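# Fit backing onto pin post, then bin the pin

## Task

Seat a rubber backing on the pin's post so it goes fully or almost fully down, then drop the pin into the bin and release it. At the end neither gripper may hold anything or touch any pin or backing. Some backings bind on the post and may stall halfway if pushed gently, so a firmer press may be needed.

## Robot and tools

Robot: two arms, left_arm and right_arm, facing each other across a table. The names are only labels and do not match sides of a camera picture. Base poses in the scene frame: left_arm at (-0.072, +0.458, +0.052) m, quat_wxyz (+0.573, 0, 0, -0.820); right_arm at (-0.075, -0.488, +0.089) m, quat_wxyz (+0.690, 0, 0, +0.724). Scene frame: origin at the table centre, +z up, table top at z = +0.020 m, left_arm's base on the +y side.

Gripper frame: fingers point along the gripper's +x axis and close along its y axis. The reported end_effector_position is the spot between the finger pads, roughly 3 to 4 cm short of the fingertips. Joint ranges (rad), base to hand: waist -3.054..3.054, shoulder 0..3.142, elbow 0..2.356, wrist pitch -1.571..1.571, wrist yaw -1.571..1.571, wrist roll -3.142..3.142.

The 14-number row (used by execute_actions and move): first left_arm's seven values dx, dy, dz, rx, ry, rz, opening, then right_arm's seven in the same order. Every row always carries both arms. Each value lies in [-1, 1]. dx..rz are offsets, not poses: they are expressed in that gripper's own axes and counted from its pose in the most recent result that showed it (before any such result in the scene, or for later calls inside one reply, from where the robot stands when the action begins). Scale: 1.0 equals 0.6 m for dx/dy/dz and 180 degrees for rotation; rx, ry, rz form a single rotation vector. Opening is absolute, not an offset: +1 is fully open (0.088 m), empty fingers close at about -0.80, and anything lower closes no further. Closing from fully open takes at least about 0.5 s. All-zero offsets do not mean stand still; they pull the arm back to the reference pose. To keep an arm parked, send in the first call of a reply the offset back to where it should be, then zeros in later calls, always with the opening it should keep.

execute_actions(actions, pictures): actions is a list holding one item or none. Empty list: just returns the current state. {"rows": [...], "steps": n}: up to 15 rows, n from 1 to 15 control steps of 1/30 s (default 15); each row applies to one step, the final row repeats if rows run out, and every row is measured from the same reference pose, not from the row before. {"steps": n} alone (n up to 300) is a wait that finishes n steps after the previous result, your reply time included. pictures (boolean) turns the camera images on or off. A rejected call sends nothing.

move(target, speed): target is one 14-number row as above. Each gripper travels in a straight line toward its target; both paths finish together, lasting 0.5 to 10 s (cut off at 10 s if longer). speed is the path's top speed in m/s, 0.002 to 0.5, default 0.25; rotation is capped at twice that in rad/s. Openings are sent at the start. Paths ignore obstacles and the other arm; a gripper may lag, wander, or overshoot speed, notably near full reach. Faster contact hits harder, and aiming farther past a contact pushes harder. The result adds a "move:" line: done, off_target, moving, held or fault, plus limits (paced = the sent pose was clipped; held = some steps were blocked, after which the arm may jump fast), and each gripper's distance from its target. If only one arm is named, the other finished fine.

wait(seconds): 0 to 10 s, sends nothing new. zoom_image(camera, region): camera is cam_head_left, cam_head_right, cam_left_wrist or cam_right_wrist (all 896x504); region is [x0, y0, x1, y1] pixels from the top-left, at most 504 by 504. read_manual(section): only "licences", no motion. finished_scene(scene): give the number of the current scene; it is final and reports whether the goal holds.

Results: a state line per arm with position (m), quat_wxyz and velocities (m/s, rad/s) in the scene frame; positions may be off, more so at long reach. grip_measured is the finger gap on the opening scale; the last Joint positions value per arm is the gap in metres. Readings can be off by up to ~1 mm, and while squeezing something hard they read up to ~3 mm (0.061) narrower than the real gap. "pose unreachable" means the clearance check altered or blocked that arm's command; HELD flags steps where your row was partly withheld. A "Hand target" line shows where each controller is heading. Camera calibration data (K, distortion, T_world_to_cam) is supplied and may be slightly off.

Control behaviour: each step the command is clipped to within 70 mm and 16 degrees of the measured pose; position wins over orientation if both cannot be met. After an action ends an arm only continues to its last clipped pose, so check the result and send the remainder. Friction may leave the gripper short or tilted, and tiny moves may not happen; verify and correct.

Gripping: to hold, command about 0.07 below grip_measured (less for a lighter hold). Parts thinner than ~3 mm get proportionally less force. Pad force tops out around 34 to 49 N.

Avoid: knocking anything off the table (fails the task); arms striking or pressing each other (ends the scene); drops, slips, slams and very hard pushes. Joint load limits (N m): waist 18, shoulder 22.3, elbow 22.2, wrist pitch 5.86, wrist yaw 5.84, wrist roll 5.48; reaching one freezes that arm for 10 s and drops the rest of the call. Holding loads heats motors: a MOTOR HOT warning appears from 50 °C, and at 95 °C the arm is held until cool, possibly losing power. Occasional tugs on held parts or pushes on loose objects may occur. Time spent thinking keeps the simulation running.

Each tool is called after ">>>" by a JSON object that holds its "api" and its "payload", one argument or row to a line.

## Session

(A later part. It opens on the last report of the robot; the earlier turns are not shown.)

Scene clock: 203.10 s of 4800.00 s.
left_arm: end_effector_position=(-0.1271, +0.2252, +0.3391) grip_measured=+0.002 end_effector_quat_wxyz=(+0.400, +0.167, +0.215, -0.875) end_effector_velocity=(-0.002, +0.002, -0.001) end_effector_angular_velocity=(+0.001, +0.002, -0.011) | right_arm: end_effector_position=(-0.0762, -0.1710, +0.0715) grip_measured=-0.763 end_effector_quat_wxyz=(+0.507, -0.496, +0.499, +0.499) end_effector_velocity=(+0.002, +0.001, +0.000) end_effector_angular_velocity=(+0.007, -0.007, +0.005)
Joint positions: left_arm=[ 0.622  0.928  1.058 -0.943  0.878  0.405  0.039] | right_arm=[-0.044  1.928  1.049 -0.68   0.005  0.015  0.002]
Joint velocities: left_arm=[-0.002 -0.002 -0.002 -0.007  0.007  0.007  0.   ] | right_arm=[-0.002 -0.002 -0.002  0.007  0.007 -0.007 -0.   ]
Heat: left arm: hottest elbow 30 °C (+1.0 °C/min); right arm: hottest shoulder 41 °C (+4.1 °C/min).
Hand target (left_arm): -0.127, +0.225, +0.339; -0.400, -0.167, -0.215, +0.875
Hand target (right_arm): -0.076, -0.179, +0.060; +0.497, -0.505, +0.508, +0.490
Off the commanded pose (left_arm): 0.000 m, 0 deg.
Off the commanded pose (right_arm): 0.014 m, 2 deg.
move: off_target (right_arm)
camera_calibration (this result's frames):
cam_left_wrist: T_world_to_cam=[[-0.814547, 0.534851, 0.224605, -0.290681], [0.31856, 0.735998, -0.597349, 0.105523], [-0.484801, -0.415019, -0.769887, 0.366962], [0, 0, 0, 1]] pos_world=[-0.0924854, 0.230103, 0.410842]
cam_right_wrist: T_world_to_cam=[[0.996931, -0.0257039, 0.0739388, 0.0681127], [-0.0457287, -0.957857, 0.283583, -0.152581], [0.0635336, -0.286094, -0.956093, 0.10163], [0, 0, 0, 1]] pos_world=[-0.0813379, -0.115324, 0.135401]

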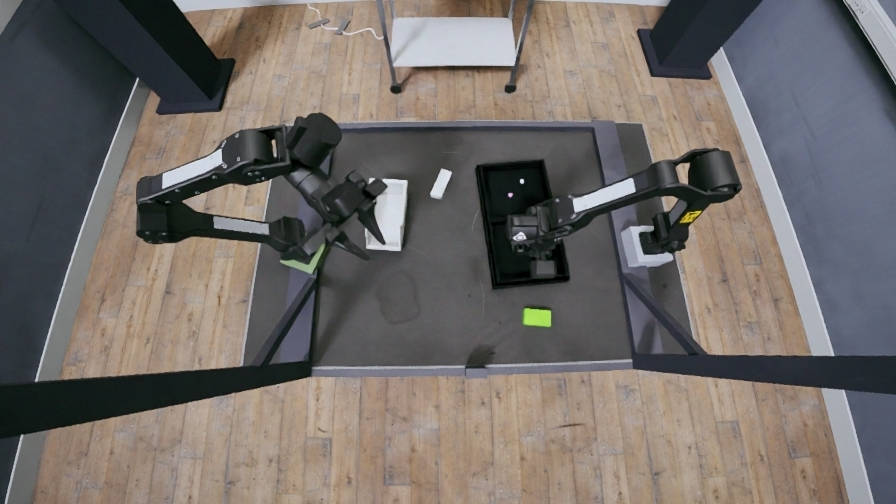

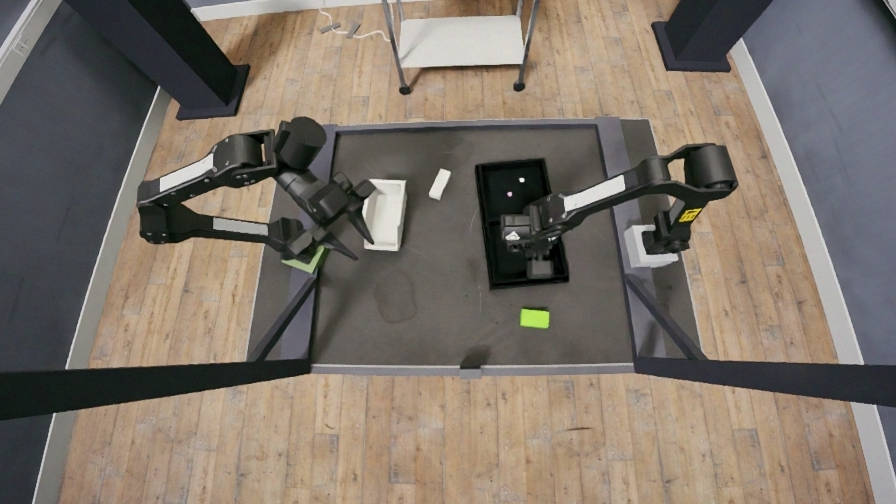

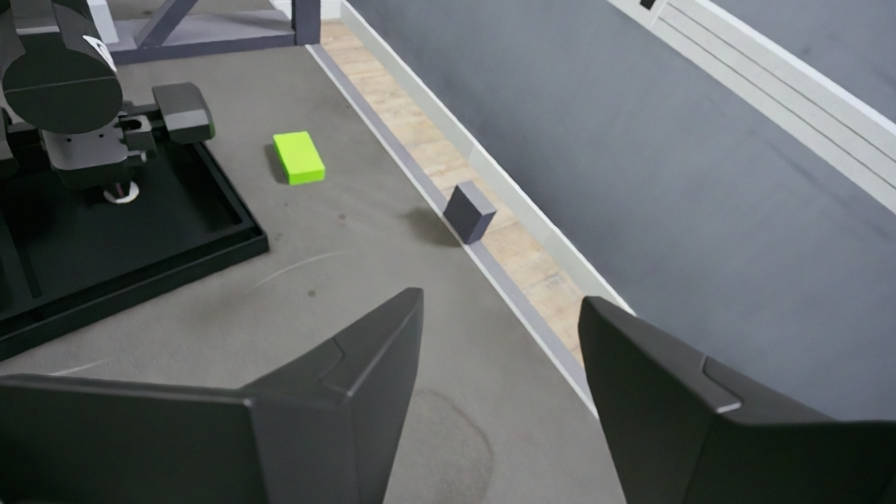

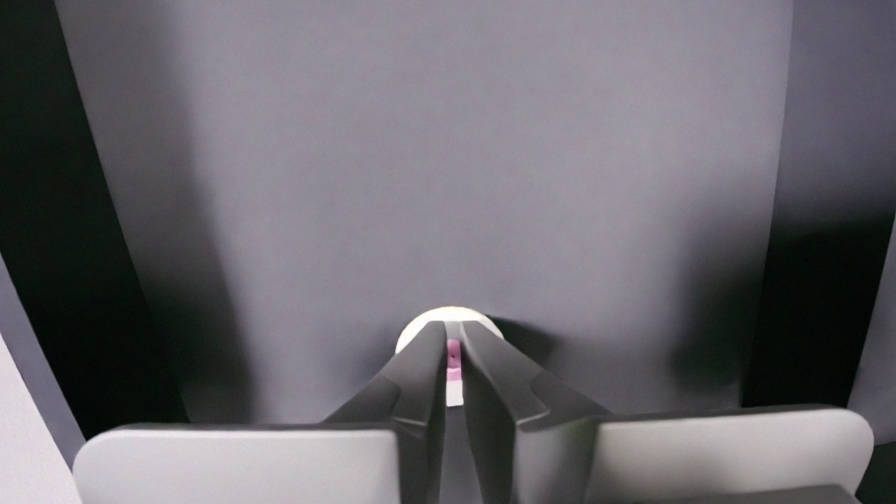

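Press harder.

>>> {"api": "move", "payload": {
  "target": [0,0,0,0,0,0,0,0.035,0,-0.022,0,0.015,0,-0.82],
  "speed": 0.01
}}

>>> {"api": "move", "payload": {
  "target": [0,0,0,0,0,0,0,0,0,0,0,0,0,-0.45]
}}

>>> {"api": "move", "payload": {
  "target": [0,0,0,0,0,0,0,-0.03,0,0.028,0,0.14,0,-0.45],
  "speed": 0.1
}}

>>> {"api": "zoom_image", "payload": {
  "camera": "cam_right_wrist",
  "region": [330,220,570,400]
}}

Scene clock: 209.70 s of 4800.00 s.
left_arm: end_effector_position=(-0.1271, +0.2252, +0.3391) grip_measured=+0.002 end_effector_quat_wxyz=(+0.400, +0.167, +0.215, -0.875) end_effector_velocity=(-0.000, +0.001, -0.002) end_effector_angular_velocity=(+0.013, +0.001, +0.006) | right_arm: end_effector_position=(-0.0762, -0.1722, +0.0686) grip_measured=-0.763 end_effector_quat_wxyz=(+0.508, -0.494, +0.497, +0.501) end_effector_velocity=(-0.000, -0.003, -0.001) end_effector_angular_velocity=(-0.012, +0.007, -0.010)
Joint positions: left_arm=[ 0.622  0.928  1.058 -0.943  0.878  0.405  0.039] | right_arm=[-0.044  1.927  1.032 -0.659  0.005  0.015  0.002]
Joint velocities: left_arm=[-0.002 -0.002 -0.002 -0.007 -0.007 -0.007  0.   ] | right_arm=[-0.002  0.002 -0.002 -0.007 -0.007  0.007 -0.   ]
Heat: left arm: hottest elbow 30 °C (+1.0 °C/min); right arm: hottest shoulder 39 °C (+3.0 °C/min).
Hand target (left_arm): -0.127, +0.225, +0.339; -0.400, -0.167, -0.215, +0.875
Hand target (right_arm): -0.076, -0.185, +0.052; +0.495, -0.507, +0.511, +0.487
Off the commanded pose (left_arm): 0.000 m, 0 deg.
Off the commanded pose (right_arm): 0.022 m, 3 deg.
After step 90, 0.90 s passed at rest.
move: off_target (right_arm)
camera_calibration (this result's frames):
cam_left_wrist: T_world_to_cam=[[-0.814547, 0.534851, 0.224605, -0.290681], [0.31856, 0.735998, -0.597349, 0.105523], [-0.484801, -0.415019, -0.769887, 0.366962], [0, 0, 0, 1]] pos_world=[-0.0924854, 0.230103, 0.410842]
cam_right_wrist: T_world_to_cam=[[0.996934, -0.0261546, 0.0737506, 0.0682272], [-0.0457203, -0.95957, 0.277732, -0.152854], [0.0635049, -0.280253, -0.957823, 0.0995707], [0, 0, 0, 1]] pos_world=[-0.0813298, -0.116985, 0.132792]

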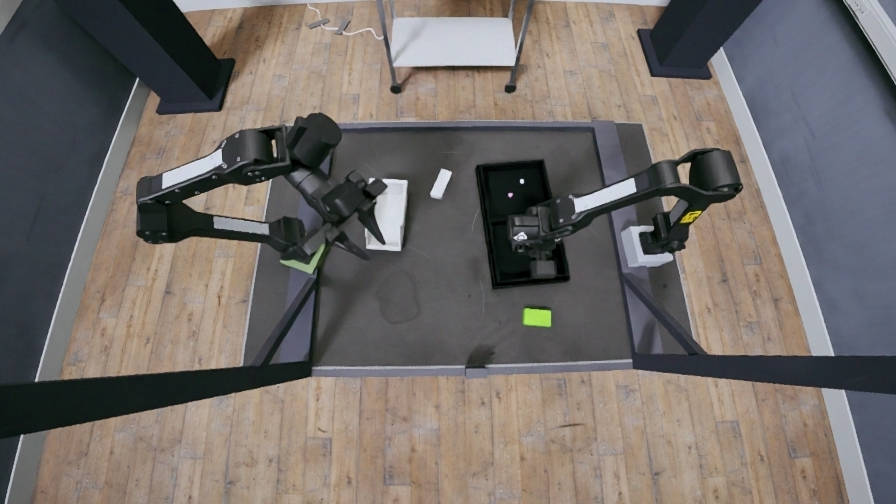

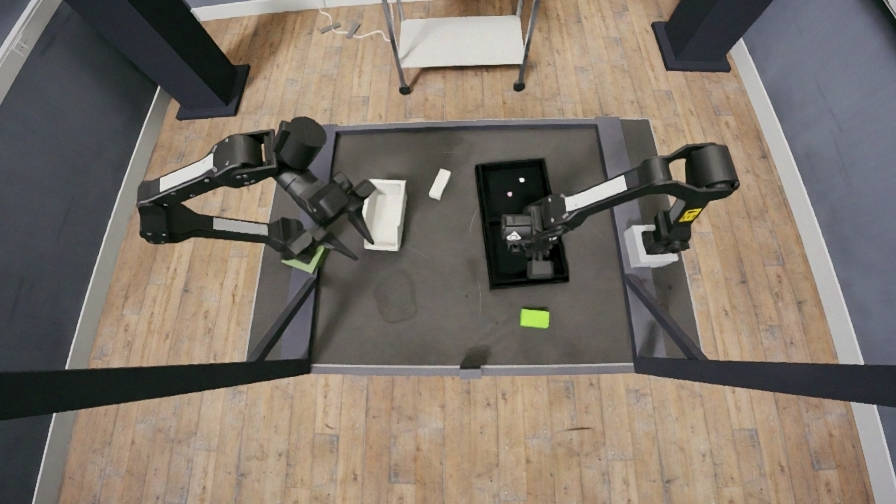

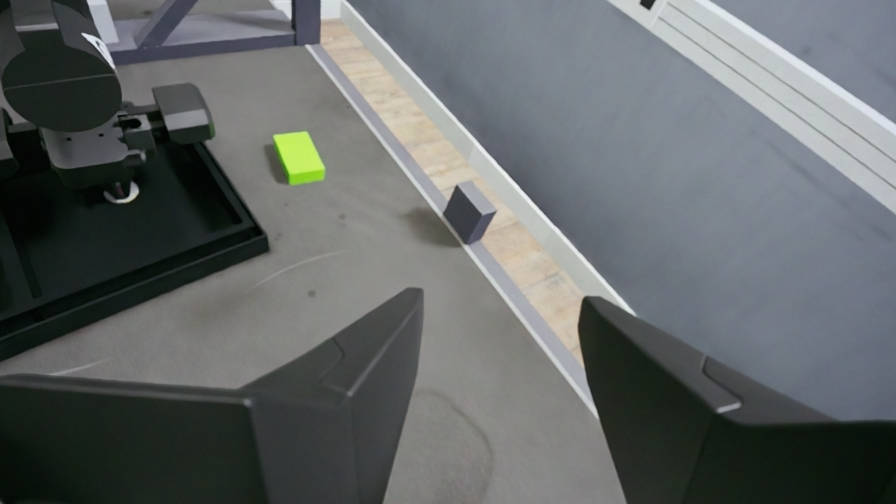

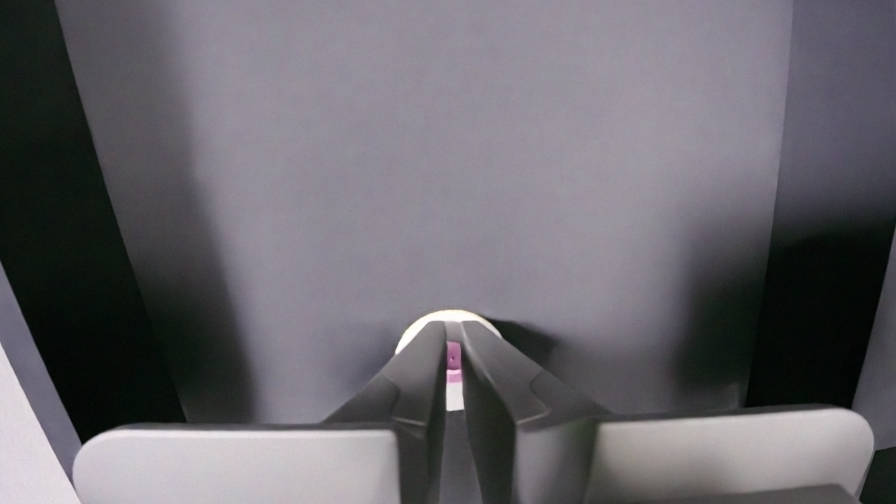

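Scene clock: 210.33 s of 4800.00 s.
left_arm: end_effector_position=(-0.1271, +0.2252, +0.3391) grip_measured=+0.002 end_effector_quat_wxyz=(+0.400, +0.167, +0.215, -0.875) end_effector_velocity=(-0.000, +0.001, -0.004) end_effector_angular_velocity=(+0.018, +0.003, +0.006) | right_arm: end_effector_position=(-0.0762, -0.1713, +0.0692) grip_measured=-0.454 end_effector_quat_wxyz=(+0.509, -0.493, +0.496, +0.502) end_effector_velocity=(+0.002, -0.005, +0.002) end_effector_angular_velocity=(-0.017, -0.007, -0.010)
Joint positions: left_arm=[ 0.622  0.928  1.058 -0.943  0.878  0.405  0.039] | right_arm=[-0.044  1.925  1.032 -0.656  0.005  0.015  0.017]
Joint velocities: left_arm=[-0.002 -0.002 -0.007 -0.007 -0.007 -0.007  0.   ] | right_arm=[-0.002 -0.007 -0.002 -0.022  0.007  0.007  0.001]
Heat: left arm: hottest elbow 30 °C (+1.0 °C/min); right arm: hottest shoulder 39 °C (+3.0 °C/min).
Hand target (left_arm): -0.127, +0.225, +0.339; -0.400, -0.167, -0.215, +0.875
Hand target (right_arm): -0.076, -0.172, +0.069; +0.508, -0.494, +0.497, +0.501
Off the commanded pose (left_arm): 0.000 m, 0 deg.
Off the commanded pose (right_arm): 0.001 m, 0 deg.
move: done
camera_calibration (this result's frames):
cam_left_wrist: T_world_to_cam=[[-0.814547, 0.534851, 0.224605, -0.290681], [0.31856, 0.735998, -0.597349, 0.105523], [-0.484801, -0.415019, -0.769887, 0.366962], [0, 0, 0, 1]] pos_world=[-0.0924854, 0.230103, 0.410842]
cam_right_wrist: T_world_to_cam=[[0.996907, -0.0265287, 0.0739758, 0.0680736], [-0.045826, -0.960936, 0.272952, -0.152058], [0.0638449, -0.275498, -0.959179, 0.101309], [0, 0, 0, 1]] pos_world=[-0.0812994, -0.116402, 0.133642]

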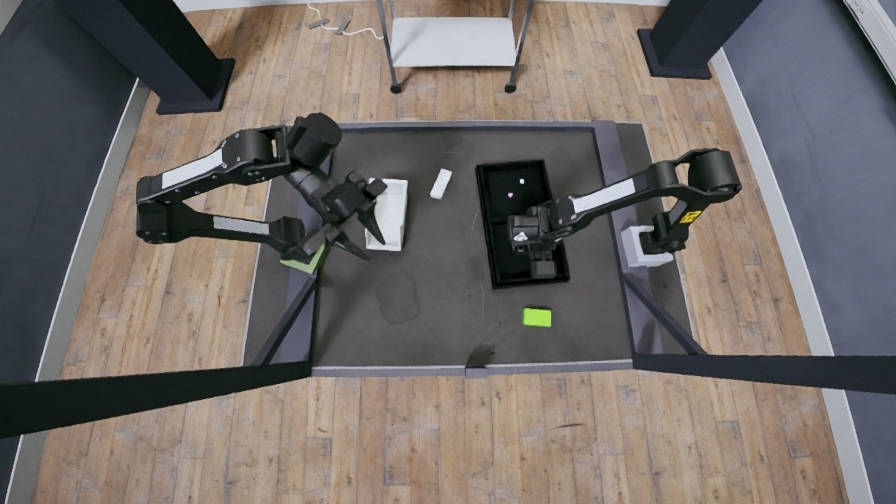

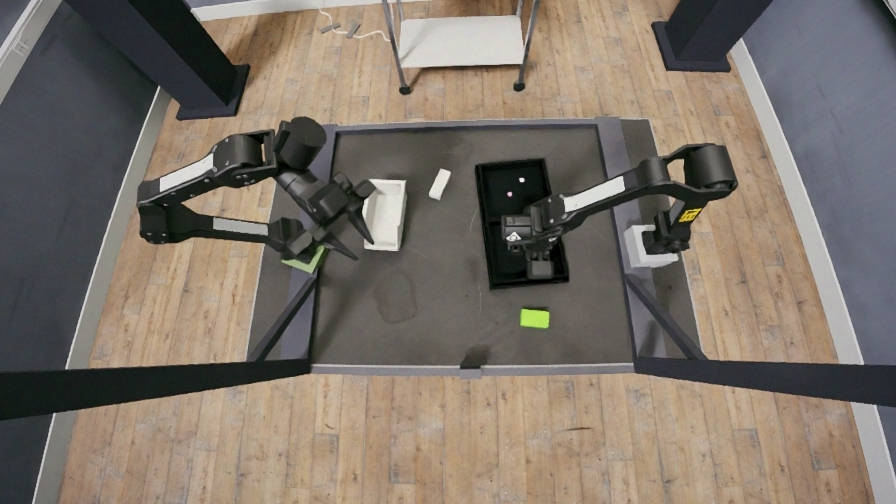

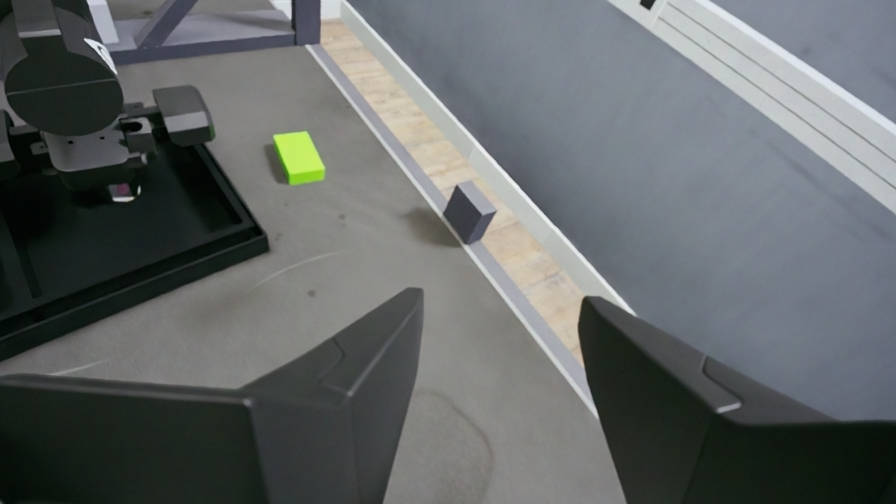

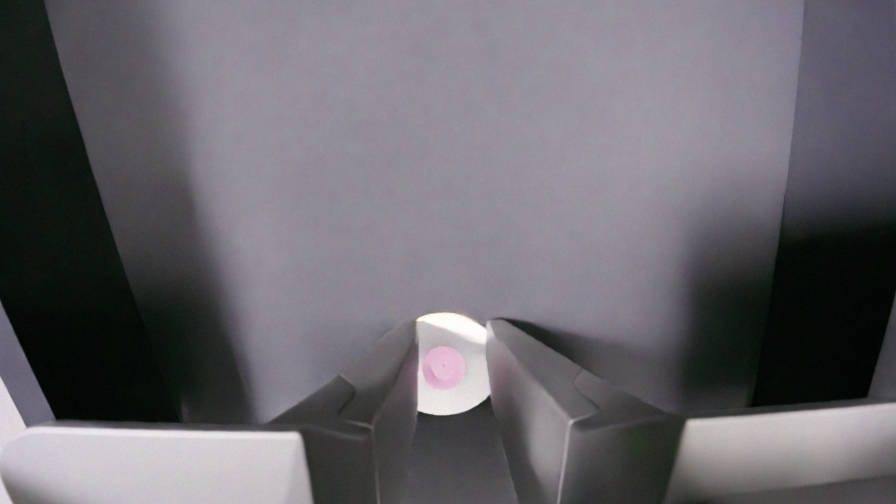

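Scene clock: 212.90 s of 4800.00 s.
left_arm: end_effector_position=(-0.1271, +0.2252, +0.3391) grip_measured=+0.002 end_effector_quat_wxyz=(+0.400, +0.167, +0.215, -0.875) end_effector_velocity=(-0.000, +0.001, -0.002) end_effector_angular_velocity=(+0.013, +0.001, +0.006) | right_arm: end_effector_position=(-0.0765, -0.1548, +0.0920) grip_measured=-0.452 end_effector_quat_wxyz=(+0.393, -0.588, +0.592, +0.387) end_effector_velocity=(-0.001, -0.003, +0.003) end_effector_angular_velocity=(-0.027, +0.017, -0.023)
Joint positions: left_arm=[ 0.622  0.928  1.058 -0.943  0.878  0.405  0.039] | right_arm=[-0.046  2.264  1.603 -1.312 -0.001  0.013  0.017]
Joint velocities: left_arm=[-0.002 -0.002 -0.002 -0.007 -0.007 -0.007 -0.   ] | right_arm=[-0.007  0.007  0.017 -0.037 -0.022  0.007 -0.001]
Heat: left arm: hottest elbow 30 °C (+1.0 °C/min); right arm: hottest shoulder 39 °C (+3.0 °C/min).
Hand target (left_arm): -0.127, +0.225, +0.339; -0.400, -0.167, -0.215, +0.875
Hand target (right_arm): -0.076, -0.155, +0.088; -0.388, +0.590, -0.596, -0.383
Off the commanded pose (left_arm): 0.000 m, 0 deg.
Off the commanded pose (right_arm): 0.004 m, 1 deg.
move: done
camera_calibration (this result's frames):
cam_left_wrist: T_world_to_cam=[[-0.814547, 0.534851, 0.224605, -0.290681], [0.31856, 0.735998, -0.597349, 0.105523], [-0.484801, -0.415019, -0.769887, 0.366962], [0, 0, 0, 1]] pos_world=[-0.0924854, 0.230103, 0.410842]
cam_right_wrist: T_world_to_cam=[[0.997222, 0.00441036, 0.0743605, 0.0719085], [-0.0447493, -0.762579, 0.645346, -0.145864], [0.059552, -0.64688, -0.760263, 0.0516509], [0, 0, 0, 1]] pos_world=[-0.0813119, -0.078138, 0.128054]

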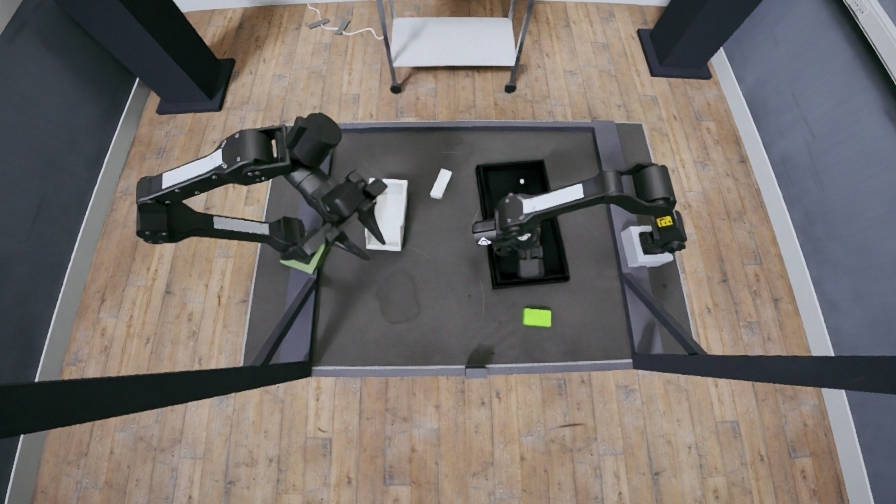

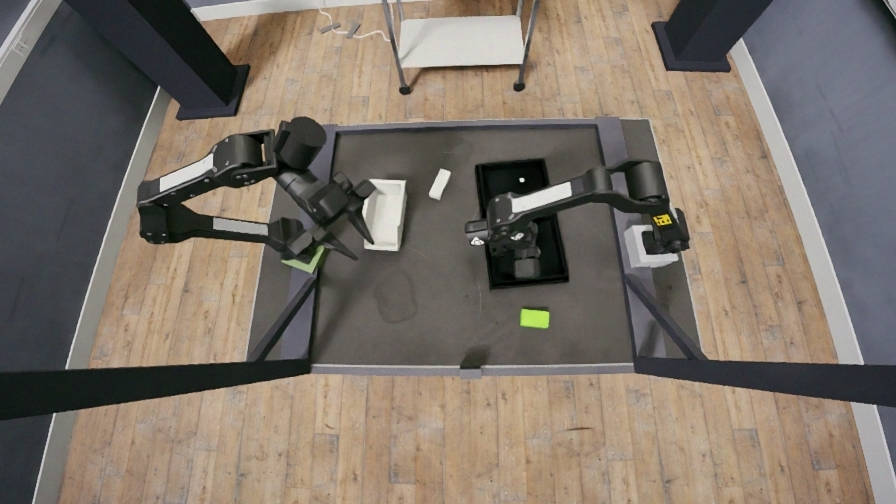

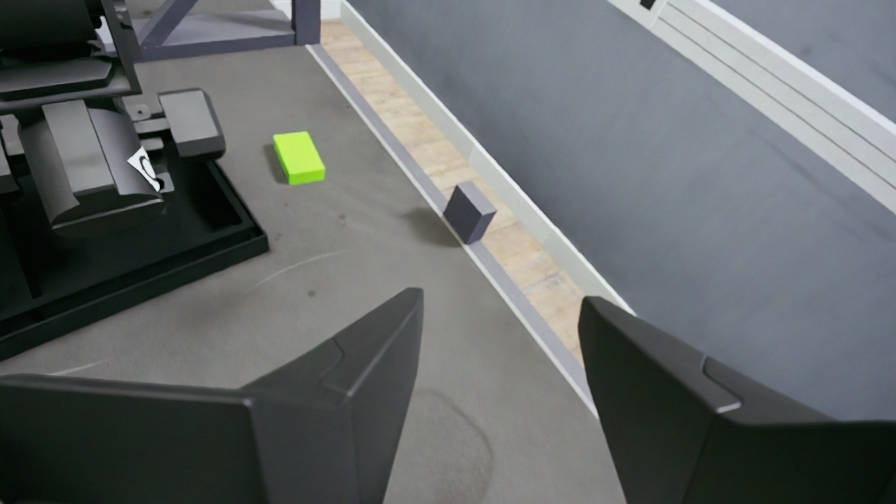

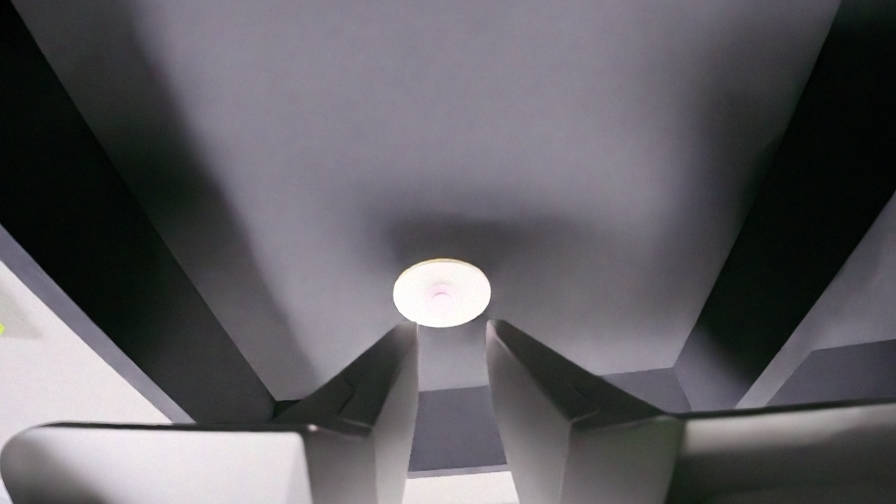

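Region (330, 220, 570, 400) of cam_right_wrist's 896x504 image, scaled by 2.100, with more detail than that image has; it fills the top 378 rows of this view, and the rest is white.

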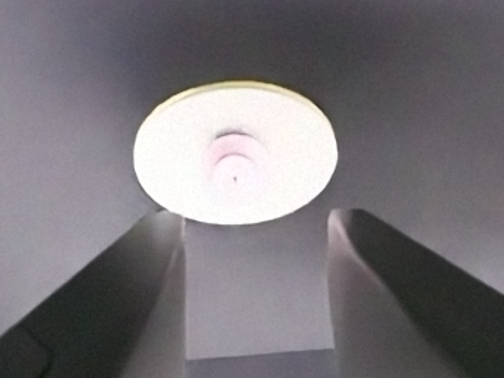

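>>> {"api": "move", "payload": {
  "target": [0,0,0,0,0,0,0,0.033,0.005,-0.027,0,-0.128,0,-0.55],
  "speed": 0.1
}}

Scene clock: 221.03 s of 4800.00 s.
left_arm: end_effector_position=(-0.1271, +0.2252, +0.3391) grip_measured=+0.002 end_effector_quat_wxyz=(+0.400, +0.167, +0.215, -0.875) end_effector_velocity=(+0.001, +0.002, -0.005) end_effector_angular_velocity=(+0.030, -0.005, +0.016) | right_arm: end_effector_position=(-0.0793, -0.1757, +0.0785) grip_measured=-0.548 end_effector_quat_wxyz=(+0.502, -0.500, +0.503, +0.495) end_effector_velocity=(+0.003, -0.004, +0.000) end_effector_angular_velocity=(+0.002, -0.007, +0.029)
Joint positions: left_arm=[ 0.622  0.928  1.058 -0.943  0.878  0.405  0.039] | right_arm=[-0.034  1.909  1.056 -0.724  0.005  0.025  0.012]
Joint velocities: left_arm=[-0.002 -0.002 -0.002 -0.022 -0.022 -0.007 -0.   ] | right_arm=[-0.007 -0.017 -0.022  0.007  0.007 -0.037 -0.   ]
Heat: left arm: hottest elbow 30 °C (+1.0 °C/min); right arm: hottest shoulder 40 °C (+3.0 °C/min).
Hand target (left_arm): -0.127, +0.225, +0.339; -0.400, -0.167, -0.215, +0.875
Hand target (right_arm): -0.080, -0.177, +0.079; +0.504, -0.500, +0.501, +0.496
Off the commanded pose (left_arm): 0.000 m, 0 deg.
Off the commanded pose (right_arm): 0.002 m, 0 deg.
After step 90, 2.77 s passed at rest.
move: done
camera_calibration (this result's frames):
cam_left_wrist: T_world_to_cam=[[-0.814547, 0.534851, 0.224605, -0.290681], [0.31856, 0.735998, -0.597349, 0.105523], [-0.484801, -0.415019, -0.769887, 0.366962], [0, 0, 0, 1]] pos_world=[-0.0924854, 0.230103, 0.410842]
cam_right_wrist: T_world_to_cam=[[0.996939, -0.0236441, 0.0745183, 0.0708563], [-0.0450433, -0.952781, 0.300299, -0.159629], [0.0638994, -0.302736, -0.95093, 0.103863], [0, 0, 0, 1]] pos_world=[-0.0844664, -0.118973, 0.141423]

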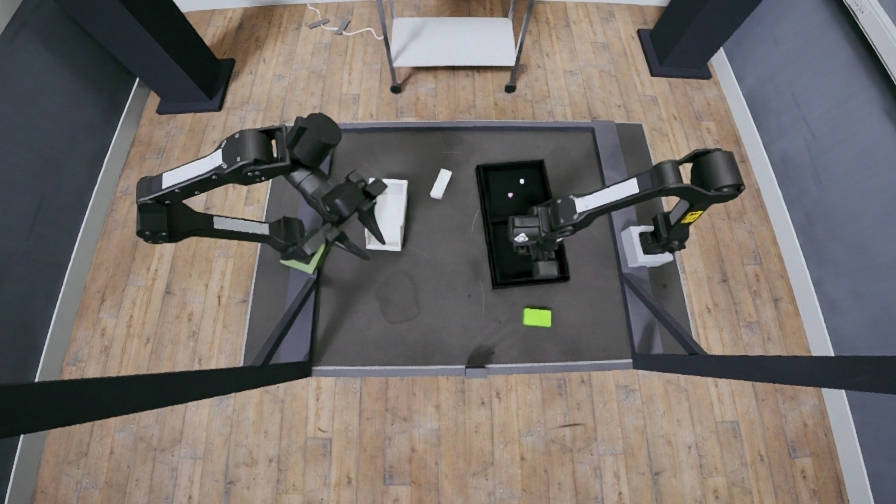

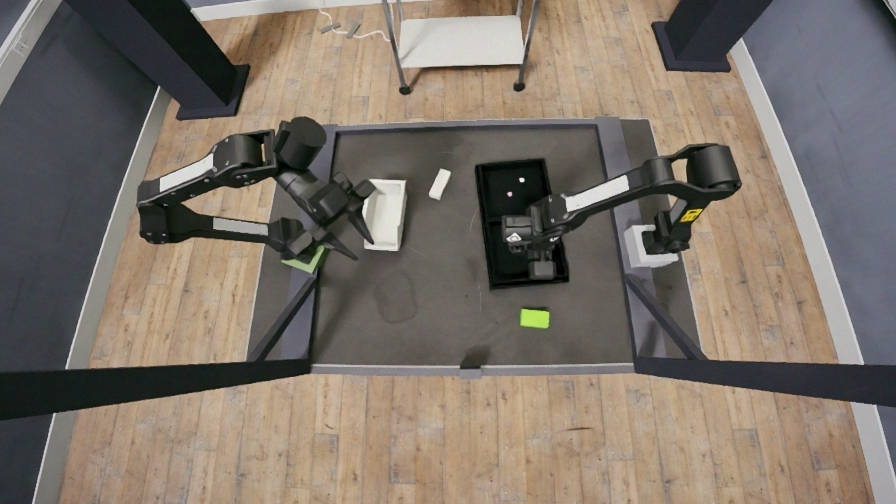

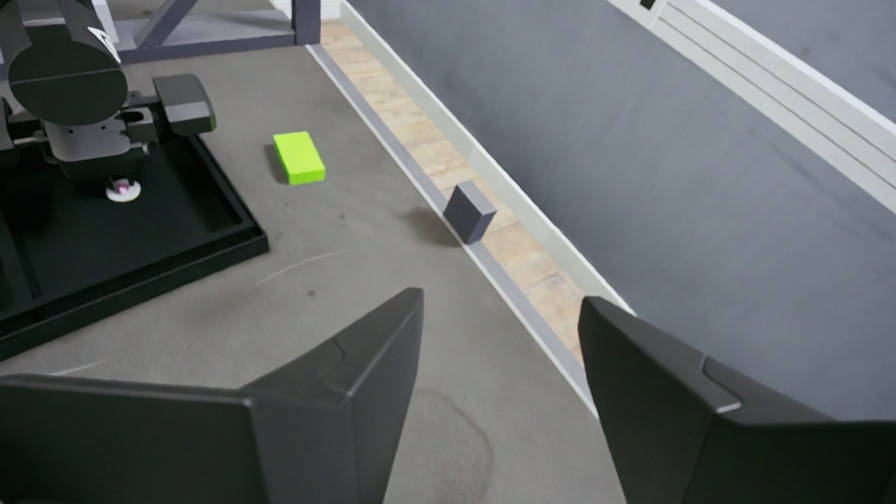

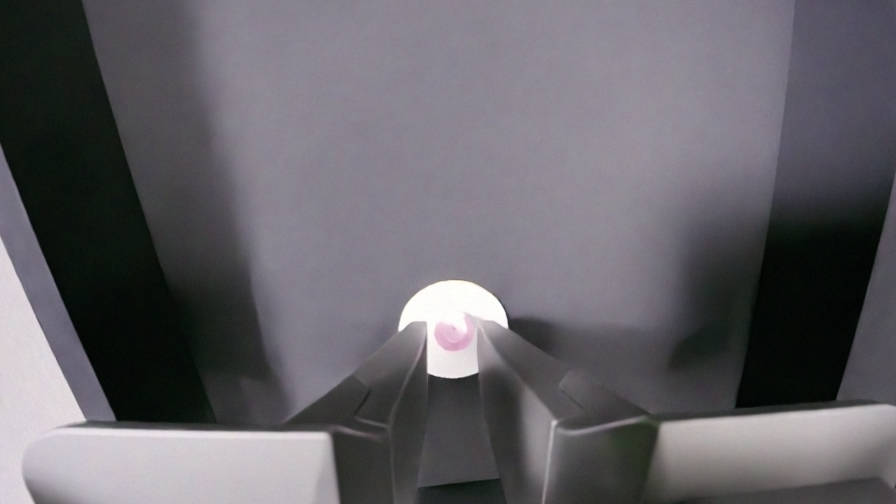

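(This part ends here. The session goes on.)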